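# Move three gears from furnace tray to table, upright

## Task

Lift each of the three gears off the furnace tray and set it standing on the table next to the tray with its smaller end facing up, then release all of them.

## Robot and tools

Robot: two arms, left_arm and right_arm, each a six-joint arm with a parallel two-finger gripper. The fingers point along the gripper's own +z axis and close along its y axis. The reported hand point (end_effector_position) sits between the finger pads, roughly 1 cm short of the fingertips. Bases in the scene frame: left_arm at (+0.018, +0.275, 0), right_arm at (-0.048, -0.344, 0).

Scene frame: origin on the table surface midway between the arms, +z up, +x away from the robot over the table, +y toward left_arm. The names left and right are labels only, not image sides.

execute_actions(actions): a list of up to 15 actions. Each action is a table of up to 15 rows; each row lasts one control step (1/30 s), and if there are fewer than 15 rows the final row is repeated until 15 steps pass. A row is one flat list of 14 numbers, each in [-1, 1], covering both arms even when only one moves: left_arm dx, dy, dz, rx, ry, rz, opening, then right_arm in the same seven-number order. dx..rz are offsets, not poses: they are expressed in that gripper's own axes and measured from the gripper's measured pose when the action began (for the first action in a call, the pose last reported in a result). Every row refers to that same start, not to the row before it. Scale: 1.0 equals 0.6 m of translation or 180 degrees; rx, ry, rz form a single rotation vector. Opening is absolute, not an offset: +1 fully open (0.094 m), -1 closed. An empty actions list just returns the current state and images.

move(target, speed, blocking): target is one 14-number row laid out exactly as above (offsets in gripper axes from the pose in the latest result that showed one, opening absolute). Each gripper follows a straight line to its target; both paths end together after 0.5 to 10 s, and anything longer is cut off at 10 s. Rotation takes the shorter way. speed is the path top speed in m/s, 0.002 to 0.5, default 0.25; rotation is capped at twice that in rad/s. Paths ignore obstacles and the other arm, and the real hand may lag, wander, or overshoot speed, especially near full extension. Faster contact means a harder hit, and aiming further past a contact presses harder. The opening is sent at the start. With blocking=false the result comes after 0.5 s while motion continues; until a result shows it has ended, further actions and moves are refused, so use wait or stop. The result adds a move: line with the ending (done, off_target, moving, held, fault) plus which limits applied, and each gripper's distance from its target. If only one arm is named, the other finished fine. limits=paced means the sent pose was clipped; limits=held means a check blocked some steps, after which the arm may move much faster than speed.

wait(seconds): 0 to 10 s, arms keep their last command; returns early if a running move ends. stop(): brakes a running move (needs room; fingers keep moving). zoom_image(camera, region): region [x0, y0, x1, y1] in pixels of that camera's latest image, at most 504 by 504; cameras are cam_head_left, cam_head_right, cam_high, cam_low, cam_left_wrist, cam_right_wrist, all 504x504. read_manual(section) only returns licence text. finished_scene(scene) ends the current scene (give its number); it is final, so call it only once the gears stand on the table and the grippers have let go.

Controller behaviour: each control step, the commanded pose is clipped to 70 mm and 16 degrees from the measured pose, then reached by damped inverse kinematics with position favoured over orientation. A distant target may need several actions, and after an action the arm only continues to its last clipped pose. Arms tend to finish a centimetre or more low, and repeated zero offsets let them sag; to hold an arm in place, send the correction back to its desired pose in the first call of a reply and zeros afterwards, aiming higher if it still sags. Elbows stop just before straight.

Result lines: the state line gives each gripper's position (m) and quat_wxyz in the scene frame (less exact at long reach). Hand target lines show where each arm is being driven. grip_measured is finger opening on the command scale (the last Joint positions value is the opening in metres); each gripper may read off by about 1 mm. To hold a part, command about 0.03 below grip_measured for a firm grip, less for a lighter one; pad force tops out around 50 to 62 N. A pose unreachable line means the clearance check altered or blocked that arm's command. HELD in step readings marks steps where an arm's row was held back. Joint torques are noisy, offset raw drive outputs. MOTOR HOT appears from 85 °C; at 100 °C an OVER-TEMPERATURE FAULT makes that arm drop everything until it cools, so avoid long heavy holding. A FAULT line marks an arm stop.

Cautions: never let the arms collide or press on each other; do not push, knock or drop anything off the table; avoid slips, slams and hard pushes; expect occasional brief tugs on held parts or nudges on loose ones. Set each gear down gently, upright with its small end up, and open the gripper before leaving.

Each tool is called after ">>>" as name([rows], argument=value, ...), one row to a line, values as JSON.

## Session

>>> execute_actions(actions=[])

Scene clock: 0.00 s.
left_arm: end_effector_position=(+0.2439, -0.2678, +0.1257) grip_measured=+1.000 end_effector_quat_wxyz=(-0.184, -0.383, +0.865, -0.266) | right_arm: end_effector_position=(+0.8113, -0.4779, +0.3459) grip_measured=+1.000 end_effector_quat_wxyz=(+0.545, -0.297, +0.759, +0.196)
Joint positions: left_arm=[-1.086  1.669  1.193 -0.559  0.404 -2.006  0.094] | right_arm=[-0.454  2.406  2.699 -0.89  -0.945 -0.531  0.094]
Joint velocities: left_arm=[ 0.005 -0.015 -0.002 -0.002  0.037 -0.095  0.   ] | right_arm=[ 0.005  0.005 -0.012 -0.012 -0.037  0.037  0.   ]
Joint torques (N m, as the arm reports them, + toward a larger angle): no reading
Motor temperatures (°C, as the motors report them): left_arm=[24 25 26 28 26 25] | right_arm=[28 27 28 27 26 26]
Hand target (left_arm): +0.248, -0.275, +0.134; -0.183, -0.380, +0.864, -0.276
Hand target (right_arm): +0.808, -0.477, +0.375; +0.561, -0.306, +0.747, +0.183
camera_calibration (this result's frames):
cam_left_wrist: T_world_to_cam=[[0.758221, -0.565868, 0.323873, -0.37913], [-0.460466, -0.113069, 0.880447, -0.0259744], [-0.461597, -0.816706, -0.346295, 0.0609959], [0, 0, 0, 1]] pos_world=[0.303659, -0.167659, 0.166782]
cam_right_wrist: T_world_to_cam=[[0.670917, -0.740581, 0.0375592, -0.914625], [-0.59119, -0.56478, -0.575777, 0.416108], [0.447622, 0.364094, -0.816744, 0.220718], [0, 0, 0, 1]] pos_world=[0.760838, -0.522706, 0.454208]

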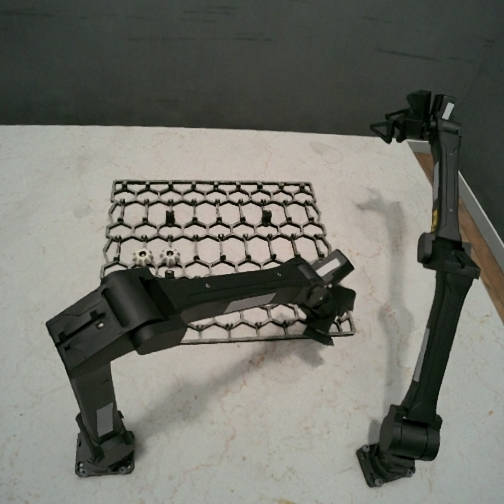

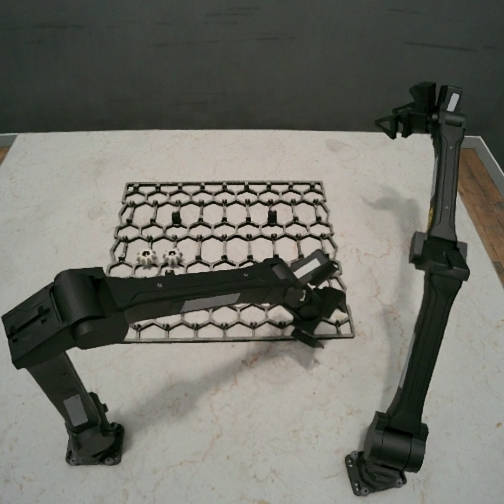

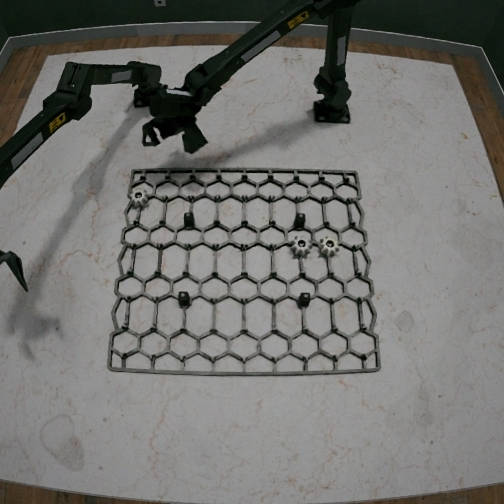

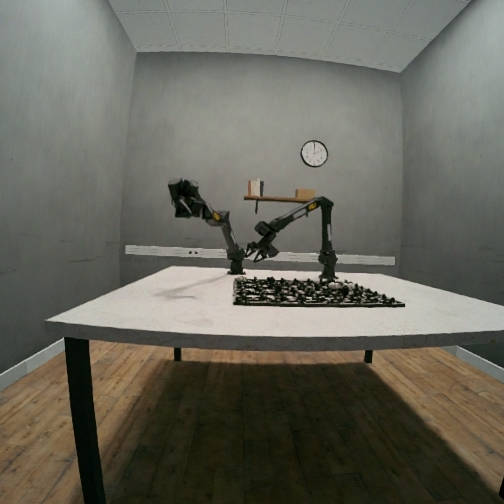

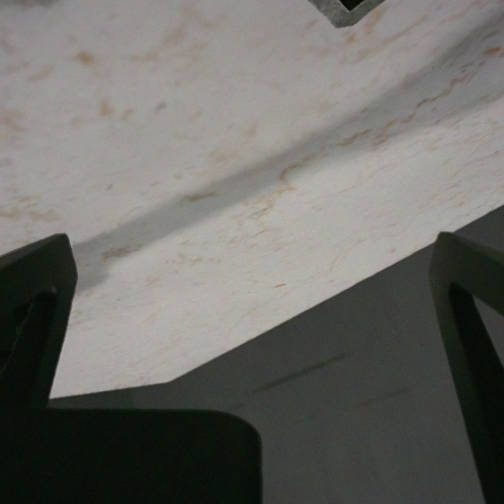

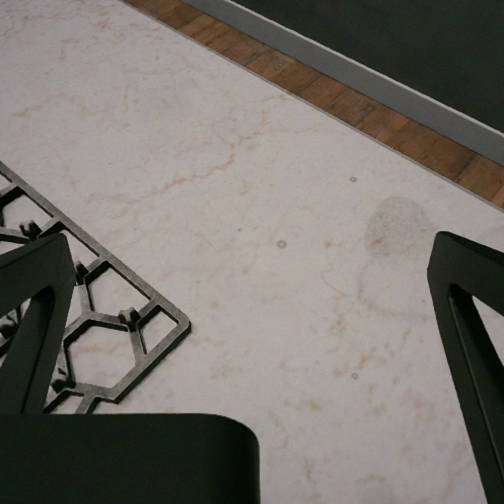

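>>> zoom_image(camera="cam_high", region=[110, 170, 370, 270])

Region (110, 170, 370, 270) of cam_high's 504x504 image, scaled by 1.938, with more detail than that image has; it fills the top 194 rows of this view, and the rest is white.

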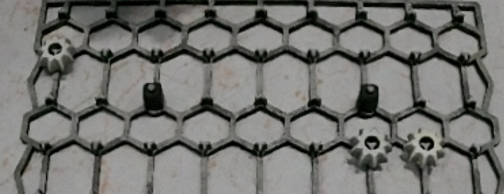

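>>> move(target=[-0.79,0.096,-0.506,-0.038,-0.211,-0.226,0.8, 0.481,0.686,-0.19,0.136,0.378,0.206,0.8], speed=0.4)

Scene clock: 4.13 s.
left_arm: end_effector_position=(+0.5310, +0.2159, +0.0999) grip_measured=+0.802 end_effector_quat_wxyz=(+0.006, +0.715, -0.699, +0.009) | right_arm: end_effector_position=(+0.3922, -0.3118, +0.0929) grip_measured=+0.801 end_effector_quat_wxyz=(-0.009, -0.005, +1.000, +0.005)
Joint positions: left_arm=[-0.133  1.764  1.379 -1.18   0.021 -1.701  0.085] | right_arm=[-0.068  1.605  1.15  -1.134 -0.011  0.061  0.085]
Joint velocities: left_arm=[-0.005  0.005  0.007  0.017 -0.066 -0.095  0.001] | right_arm=[-0.015 -0.005  0.017 -0.007 -0.066  0.066  0.   ]
Joint torques (N m, as the arm reports them, + toward a larger angle): left_arm=[ -1.32 -15.3   13.45  -0.35  -0.24   0.11] | right_arm=[ -1.93 -14.68   7.87  -0.35   0.17  -0.01]
Motor temperatures (°C, as the motors report them): left_arm=[24 25 27 28 26 25] | right_arm=[28 28 29 27 26 26]
Hand target (left_arm): +0.543, +0.212, +0.102; +0.004, +0.710, -0.704, +0.010
Hand target (right_arm): +0.391, -0.310, +0.104; +0.000, -0.003, +1.000, +0.003
Off the commanded pose (left_arm): 0.007 m, 2 deg.
Off the commanded pose (right_arm): 0.008 m, 1 deg.
move: done; limits=paced
camera_calibration (this result's frames):
cam_left_wrist: T_world_to_cam=[[0.9998, 0.0191564, 0.00577618, -0.537515], [0.0119867, -0.804613, 0.593679, 0.110825], [0.0160203, -0.593491, -0.804681, 0.323638], [0, 0, 0, 1]] pos_world=[0.530894, 0.291544, 0.197735]
cam_right_wrist: T_world_to_cam=[[0.0241658, -0.9996, -0.0147032, -0.323232], [-0.802128, -0.0281656, 0.596488, 0.257597], [-0.596663, -0.00262078, -0.802487, 0.435104], [0, 0, 0, 1]] pos_world=[0.474047, -0.314707, 0.190759]

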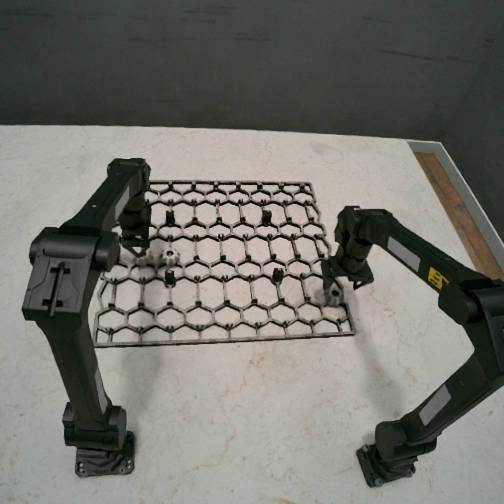

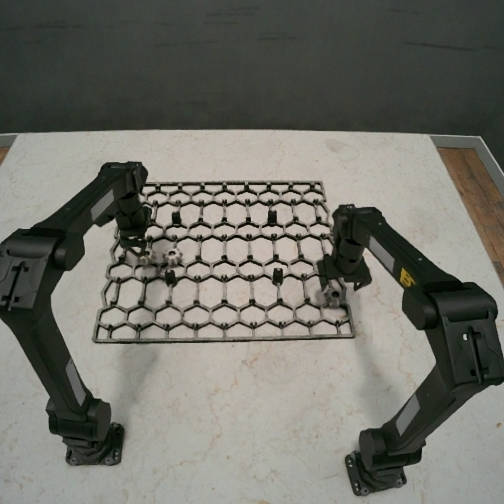

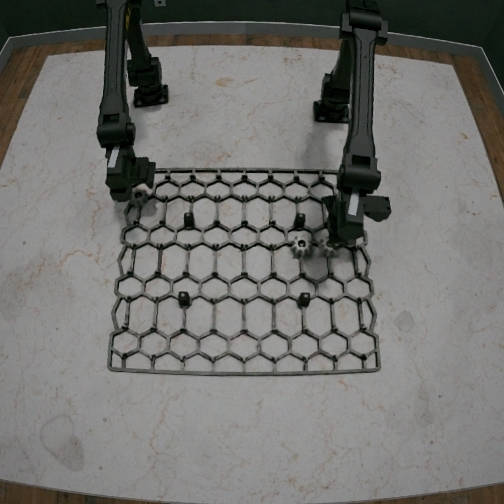

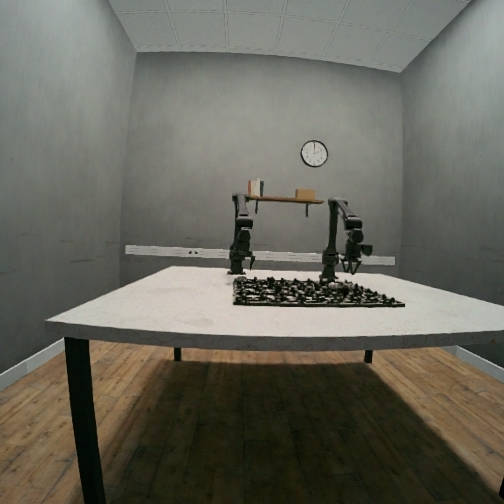

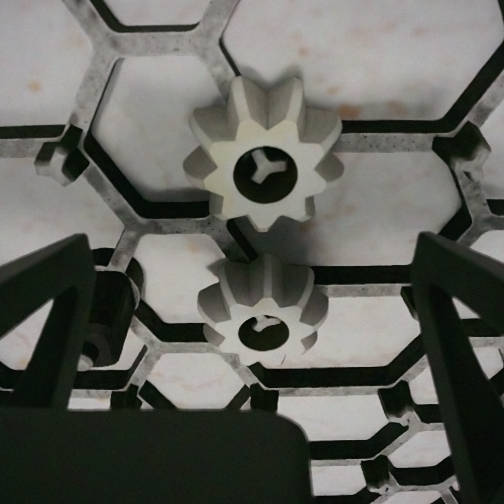

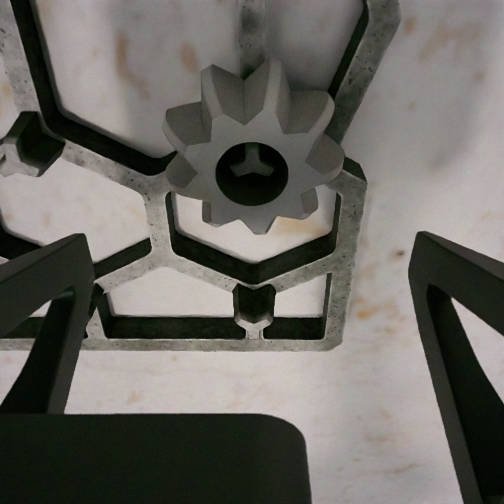

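>>> move(target=[0.005,-0.018,0.108,0,0,0,0.8, -0.015,-0.003,0.082,0,0,0,0.8], speed=0.12)

Scene clock: 5.33 s.
left_arm: end_effector_position=(+0.5404, +0.2149, +0.0441) grip_measured=+0.802 end_effector_quat_wxyz=(+0.005, +0.715, -0.699, +0.011) | right_arm: end_effector_position=(+0.4001, -0.3112, +0.0466) grip_measured=+0.801 end_effector_quat_wxyz=(-0.010, -0.004, +1.000, +0.005)
Joint positions: left_arm=[-0.133  1.846  1.335 -1.049  0.021 -1.701  0.085] | right_arm=[-0.068  1.686  1.115 -1.019 -0.011  0.063  0.085]
Joint velocities: left_arm=[-0.005 -0.005  0.002 -0.007 -0.095 -0.051 -0.001] | right_arm=[ 0.015  0.005 -0.007 -0.012  0.037 -0.022  0.001]
Joint torques (N m, as the arm reports them, + toward a larger angle): left_arm=[ -1.12 -17.23   9.54   0.66  -0.18   0.  ] | right_arm=[ -3.14 -13.26   7.14   0.27   0.02  -0.12]
Motor temperatures (°C, as the motors report them): left_arm=[24 25 27 28 26 25] | right_arm=[28 28 29 27 26 26]
Hand target (left_arm): +0.543, +0.212, +0.035; +0.006, +0.715, -0.699, +0.009
Hand target (right_arm): +0.400, -0.313, +0.043; -0.009, -0.005, +1.000, +0.005
Off the commanded pose (left_arm): 0.010 m, 0 deg.
Off the commanded pose (right_arm): 0.004 m, 0 deg.
move: done
camera_calibration (this result's frames):
cam_left_wrist: T_world_to_cam=[[0.999755, 0.0191612, 0.0110739, -0.546807], [0.00883293, -0.804273, 0.594194, 0.144626], [0.0202919, -0.593951, -0.804245, 0.275759], [0, 0, 0, 1]] pos_world=[0.5398, 0.290584, 0.141897]
cam_right_wrist: T_world_to_cam=[[0.0218613, -0.999654, -0.0146041, -0.322641], [-0.801496, -0.0262557, 0.597424, 0.291899], [-0.597601, -0.00135534, -0.801793, 0.403425], [0, 0, 0, 1]] pos_world=[0.482096, -0.314319, 0.144363]

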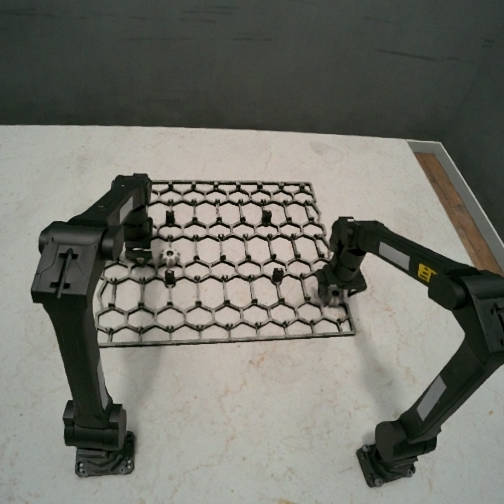

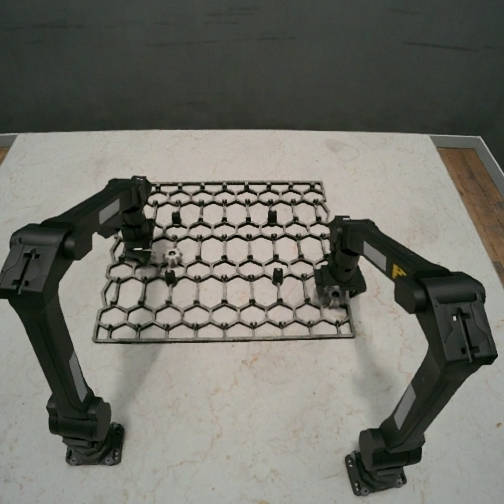

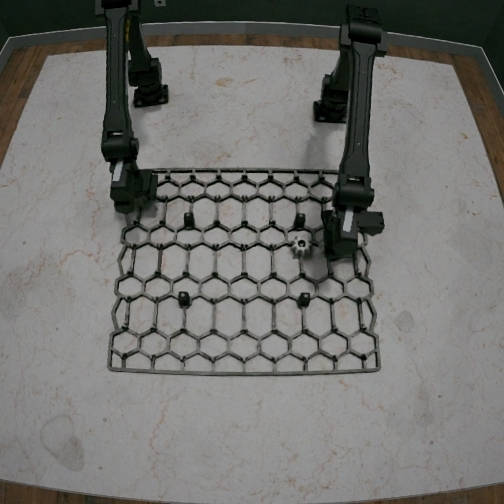

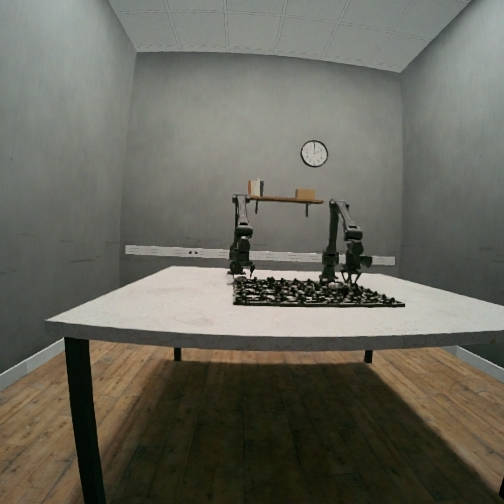

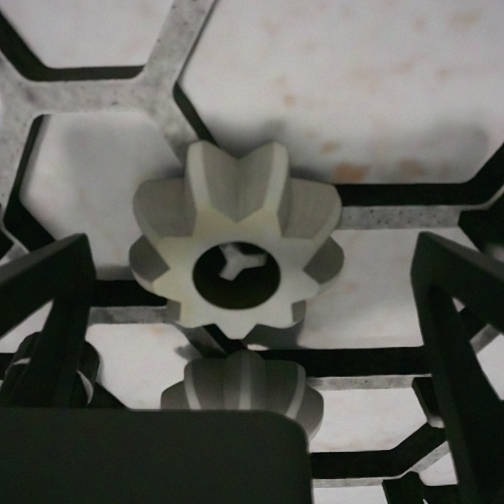

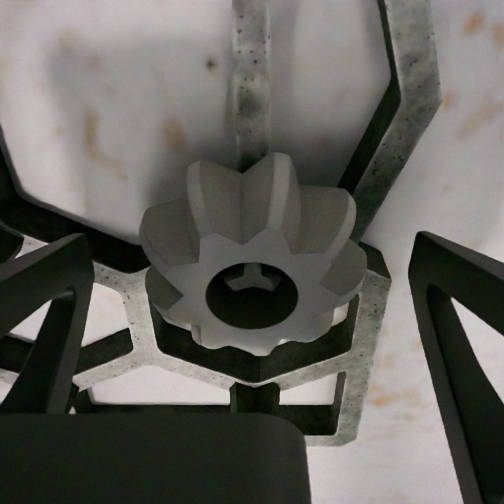

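Slightly lower, then close.

>>> move(target=[0,0,0.022,0,0,0,0.8, 0,0,0.012,0,0,0,0.8], speed=0.1)

>>> move(target=[0,0,0,0,0,0,-0.2, 0,0,0,0,0,0,-0.2])

>>> move(target=[0,0,-0.15,0,0,0,-0.2, 0,0,-0.15,0,0,0,-0.2], speed=0.15)

Scene clock: 6.20 s.
left_arm: end_effector_position=(+0.5397, +0.2150, +0.0400) grip_measured=+0.802 end_effector_quat_wxyz=(+0.003, +0.715, -0.699, +0.014) | right_arm: end_effector_position=(+0.4022, -0.3111, +0.0466) grip_measured=+0.801 end_effector_quat_wxyz=(-0.006, -0.004, +1.000, +0.005)
Joint positions: left_arm=[-0.133  1.846  1.323 -1.03   0.021 -1.701  0.085] | right_arm=[-0.068  1.686  1.115 -1.011 -0.011  0.063  0.085]
Joint velocities: left_arm=[ 0.005 -0.005  0.002  0.007 -0.007  0.037 -0.001] | right_arm=[ 0.005 -0.005 -0.012 -0.002  0.007  0.022  0.   ]
Joint torques (N m, as the arm reports them, + toward a larger angle): left_arm=[ -0.16 -17.19   8.84   0.54  -0.17   0.03] | right_arm=[ -3.01 -12.39   6.79   0.52   0.05  -0.08]
Motor temperatures (°C, as the motors report them): left_arm=[24 25 27 28 26 25] | right_arm=[28 28 29 27 26 26]
Hand target (left_arm): +0.540, +0.215, +0.031; +0.005, +0.715, -0.699, +0.011
Hand target (right_arm): +0.400, -0.311, +0.039; -0.010, -0.004, +1.000, +0.005
Off the commanded pose (left_arm): 0.009 m, 0 deg.
Off the commanded pose (right_arm): 0.007 m, 0 deg.
move: done
camera_calibration (this result's frames):
cam_left_wrist: T_world_to_cam=[[0.999663, 0.0191711, 0.0175065, -0.546268], [0.00499978, -0.80386, 0.594798, 0.149045], [0.0254757, -0.59451, -0.803685, 0.269876], [0, 0, 0, 1]] pos_world=[0.538464, 0.290728, 0.137806]
cam_right_wrist: T_world_to_cam=[[0.0219853, -0.999646, -0.0150148, -0.322568], [-0.806469, -0.0266088, 0.590678, 0.295777], [-0.590868, -0.000877268, -0.806768, 0.402301], [0, 0, 0, 1]] pos_world=[0.483333, -0.314231, 0.145011]

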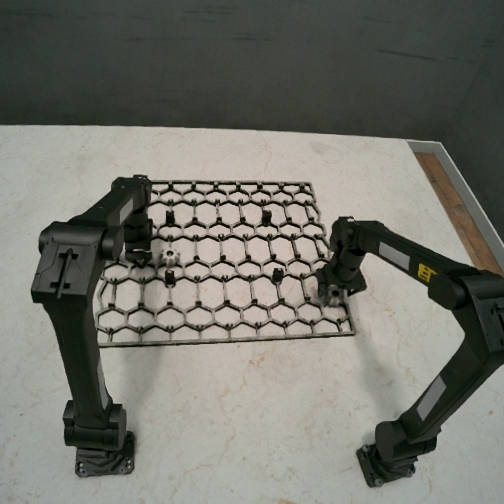

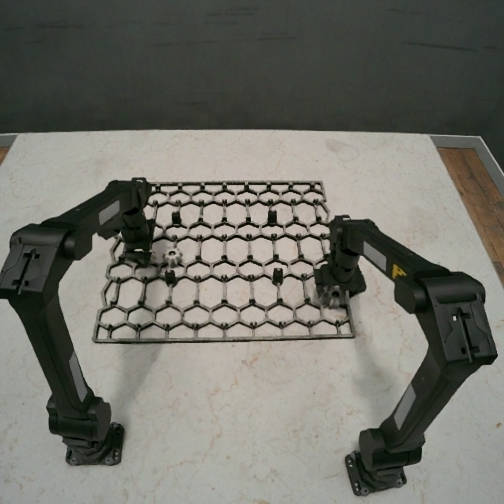

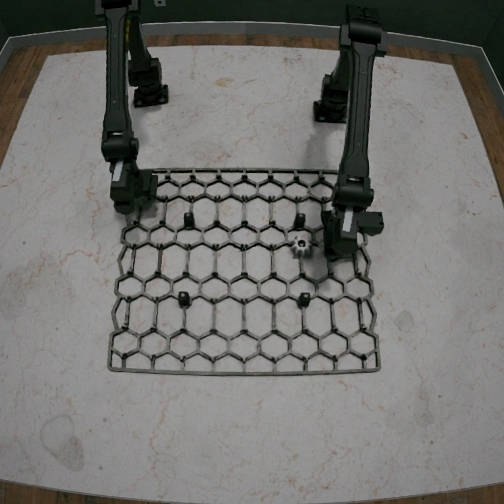

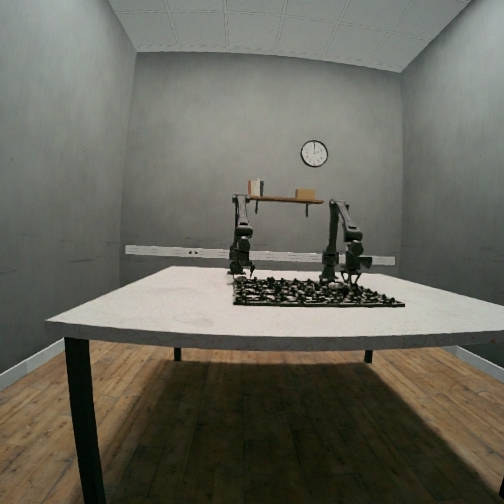

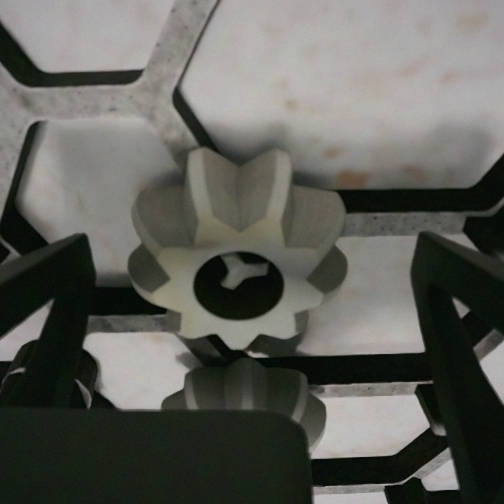

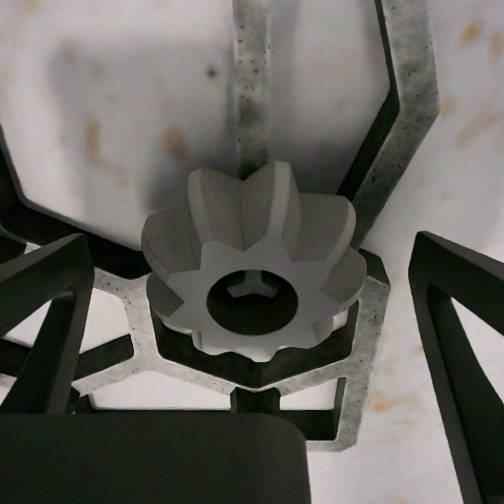

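Scene clock: 6.70 s.
left_arm: end_effector_position=(+0.5370, +0.2153, +0.0402) grip_measured=+0.134 end_effector_quat_wxyz=(+0.005, +0.715, -0.699, +0.011) | right_arm: end_effector_position=(+0.4022, -0.3114, +0.0466) grip_measured=+0.171 end_effector_quat_wxyz=(-0.006, -0.004, +1.000, +0.004)
Joint positions: left_arm=[-0.133  1.843  1.319 -1.036  0.021 -1.701  0.053] | right_arm=[-0.068  1.686  1.115 -1.011 -0.009  0.063  0.055]
Joint velocities: left_arm=[-0.005  0.005 -0.007 -0.002 -0.007  0.007 -0.001] | right_arm=[-0.005  0.005 -0.012 -0.012 -0.037 -0.022 -0.   ]
Joint torques (N m, as the arm reports them, + toward a larger angle): left_arm=[ -0.3  -18.42   9.21   0.37  -0.19   0.01] | right_arm=[ -2.67 -13.88   7.6   -0.06  -0.02  -0.06]
Motor temperatures (°C, as the motors report them): left_arm=[24 25 27 28 26 25] | right_arm=[28 28 29 27 26 26]
Hand target (left_arm): +0.540, +0.215, +0.040; +0.003, +0.715, -0.699, +0.014
Hand target (right_arm): +0.402, -0.311, +0.047; -0.006, -0.004, +1.000, +0.005
Off the commanded pose (left_arm): 0.003 m, 0 deg.
Off the commanded pose (right_arm): 0.000 m, 0 deg.
move: done
camera_calibration (this result's frames):
cam_left_wrist: T_world_to_cam=[[0.999759, 0.0191608, 0.0106955, -0.543311], [0.00905829, -0.804297, 0.594158, 0.147135], [0.0199869, -0.593918, -0.804277, 0.273104], [0, 0, 0, 1]] pos_world=[0.536389, 0.290952, 0.138041]
cam_right_wrist: T_world_to_cam=[[0.0216223, -0.999675, -0.0134866, -0.322765], [-0.80654, -0.0254131, 0.590633, 0.296189], [-0.590784, -0.00189342, -0.806828, 0.401962], [0, 0, 0, 1]] pos_world=[0.48334, -0.314372, 0.145022]

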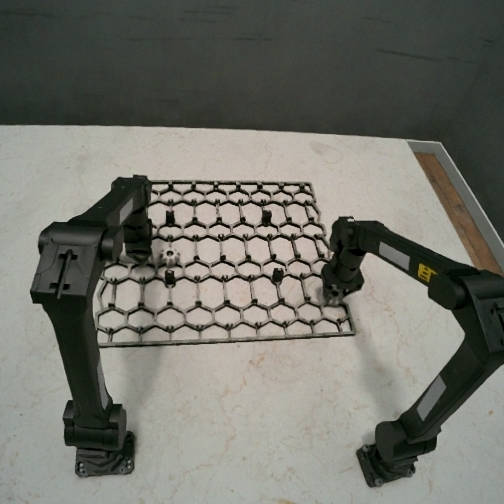

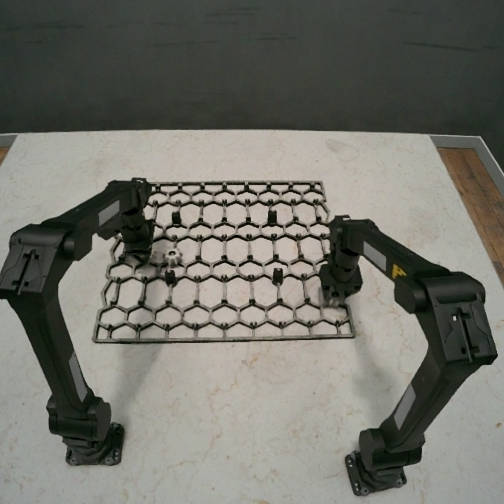

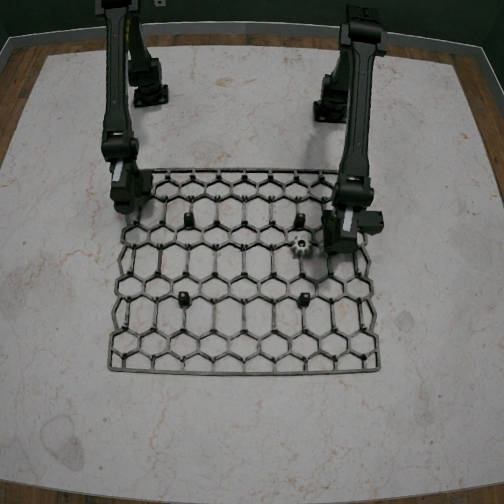

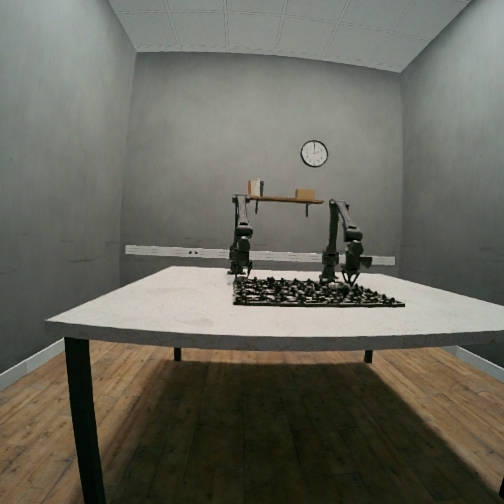

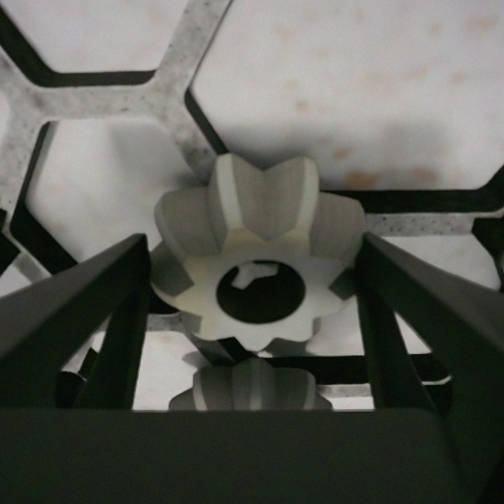

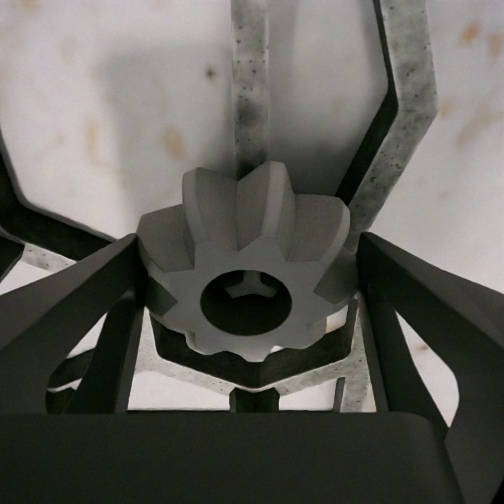

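Scene clock: 7.77 s.
left_arm: end_effector_position=(+0.5234, +0.2176, +0.1106) grip_measured=-0.198 end_effector_quat_wxyz=(+0.016, +0.715, -0.699, -0.006) | right_arm: end_effector_position=(+0.3787, -0.3137, +0.1031) grip_measured=+0.147 end_effector_quat_wxyz=(-0.046, -0.004, +0.999, -0.001)
Joint positions: left_arm=[-0.132  1.756  1.397 -1.241  0.018 -1.701  0.038] | right_arm=[-0.068  1.606  1.178 -1.235 -0.005  0.063  0.054]
Joint velocities: left_arm=[ 0.005 -0.005  0.012  0.002  0.007 -0.022 -0.001] | right_arm=[ 0.005 -0.005 -0.002 -0.007  0.022  0.022  0.   ]
Joint torques (N m, as the arm reports them, + toward a larger angle): left_arm=[  0.14 -19.03  12.86  -0.46  -0.08   0.05] | right_arm=[ -3.14 -14.82  13.35  -0.86  -0.07  -0.05]
Motor temperatures (°C, as the motors report them): left_arm=[24 25 27 28 26 25] | right_arm=[28 28 29 27 26 26]
Hand target (left_arm): +0.534, +0.217, +0.131; +0.005, +0.715, -0.699, +0.011
Hand target (right_arm): +0.401, -0.313, +0.137; -0.006, -0.004, +1.000, +0.004
Off the commanded pose (left_arm): 0.023 m, 2 deg.
Off the commanded pose (right_arm): 0.042 m, 5 deg.
move: off_target (left_arm, right_arm)
camera_calibration (this result's frames):
cam_left_wrist: T_world_to_cam=[[0.99941, 0.0195788, -0.0282233, -0.526162], [0.0324266, -0.808814, 0.587169, 0.096791], [-0.0113313, -0.587738, -0.808972, 0.34686], [0, 0, 0, 1]] pos_world=[0.526643, 0.292451, 0.208918]
cam_right_wrist: T_world_to_cam=[[0.0210794, -0.999764, -0.00525387, -0.324557], [-0.756005, -0.0193782, 0.654279, 0.219972], [-0.654227, -0.00981985, -0.756235, 0.44998], [0, 0, 0, 1]] pos_world=[0.46753, -0.315799, 0.194662]

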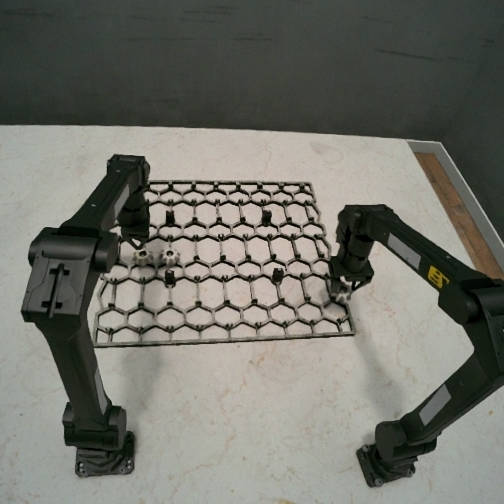

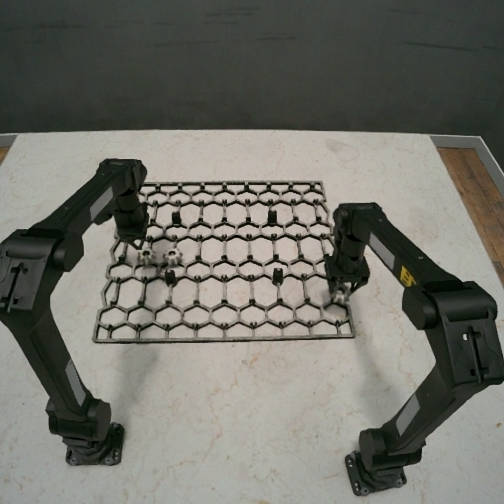

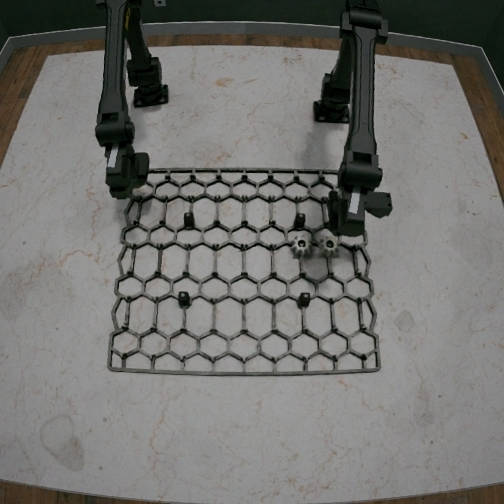

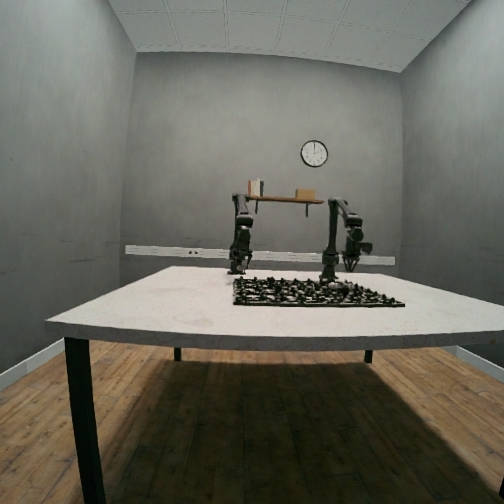

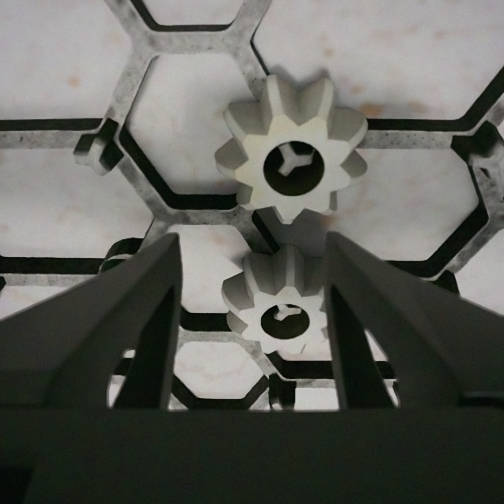

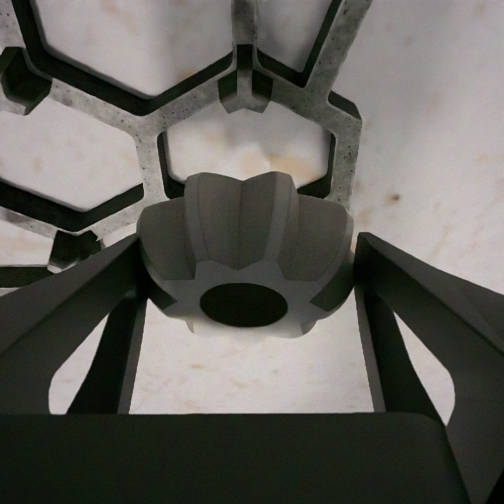

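>>> move(target=[0.005,-0.03,0.15,0,0,0,0.8, 0,-0.2,0,0,-0.03,0,-0.2], speed=0.12)

Scene clock: 9.33 s.
left_arm: end_effector_position=(+0.5392, +0.2159, +0.0333) grip_measured=+0.798 end_effector_quat_wxyz=(+0.011, +0.715, -0.699, -0.000) | right_arm: end_effector_position=(+0.3759, -0.4314, +0.0878) grip_measured=+0.147 end_effector_quat_wxyz=(-0.022, -0.000, +1.000, +0.001)
Joint positions: left_arm=[-0.132  1.871  1.341 -1.055  0.018 -1.701  0.084] | right_arm=[-0.338  1.606  1.136 -1.145  0.006 -0.199  0.054]
Joint velocities: left_arm=[-0.005  0.005  0.007  0.007 -0.037 -0.007  0.001] | right_arm=[ 0.005 -0.005 -0.032  0.007  0.037 -0.022  0.   ]
Joint torques (N m, as the arm reports them, + toward a larger angle): left_arm=[ -0.86 -16.56   8.97   0.61  -0.16   0.01] | right_arm=[ -3.79 -14.89   7.9    0.04   0.11  -0.16]
Motor temperatures (°C, as the motors report them): left_arm=[24 25 28 28 26 25] | right_arm=[28 28 29 27 26 26]
Hand target (left_arm): +0.539, +0.214, +0.020; +0.016, +0.715, -0.699, -0.006
Hand target (right_arm): +0.379, -0.435, +0.103; -0.001, -0.003, +1.000, -0.003
Off the commanded pose (left_arm): 0.013 m, 1 deg.
Off the commanded pose (right_arm): 0.016 m, 3 deg.
move: off_target (left_arm, right_arm)
camera_calibration (this result's frames):
cam_left_wrist: T_world_to_cam=[[0.999713, 0.0195463, -0.0138465, -0.54471], [0.0239516, -0.807904, 0.588827, 0.144605], [0.000322733, -0.58899, -0.80814, 0.277482], [0, 0, 0, 1]] pos_world=[0.541, 0.290908, 0.131555]
cam_right_wrist: T_world_to_cam=[[0.0147723, -0.999859, -0.00793093, -0.439676], [-0.786749, -0.0165182, 0.617052, 0.241609], [-0.617096, -0.00287562, -0.786882, 0.427179], [0, 0, 0, 1]] pos_world=[0.460191, -0.434395, 0.183567]

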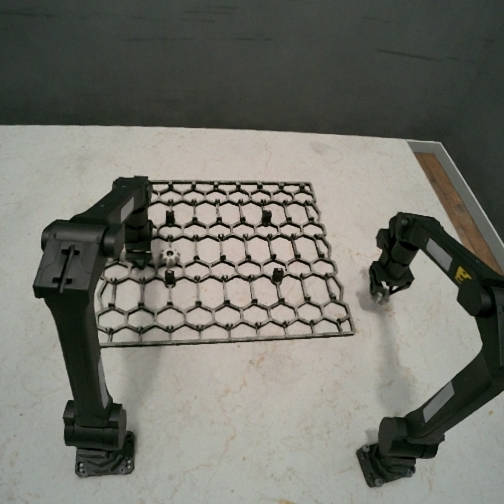

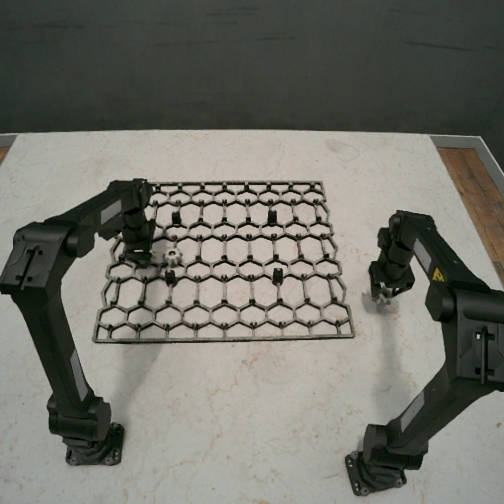

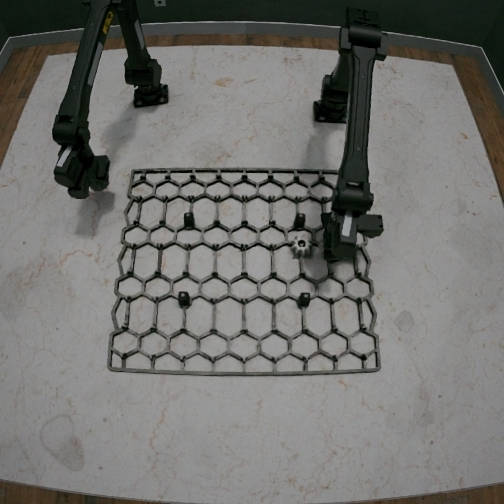

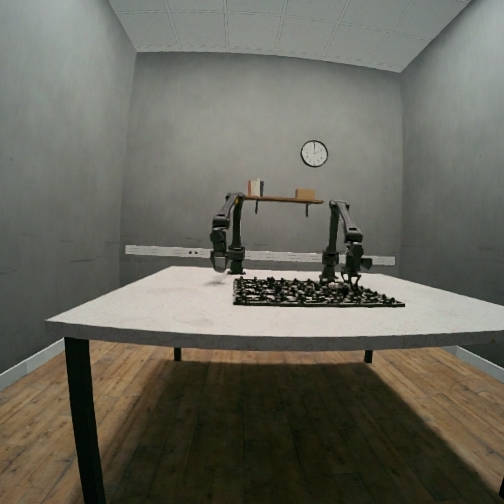

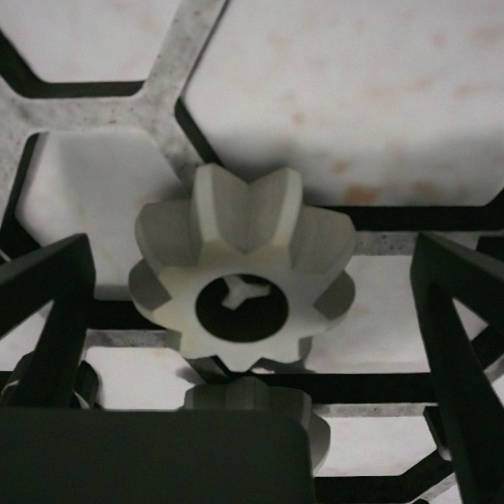

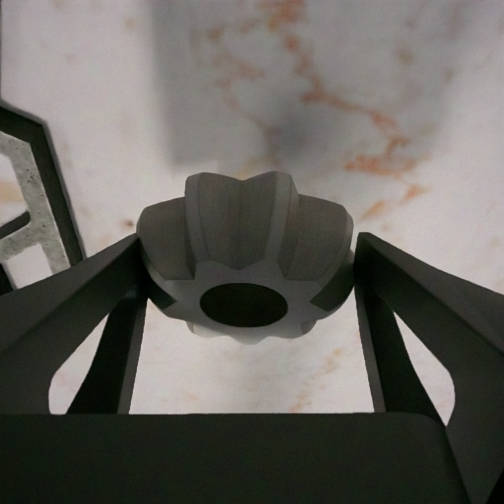

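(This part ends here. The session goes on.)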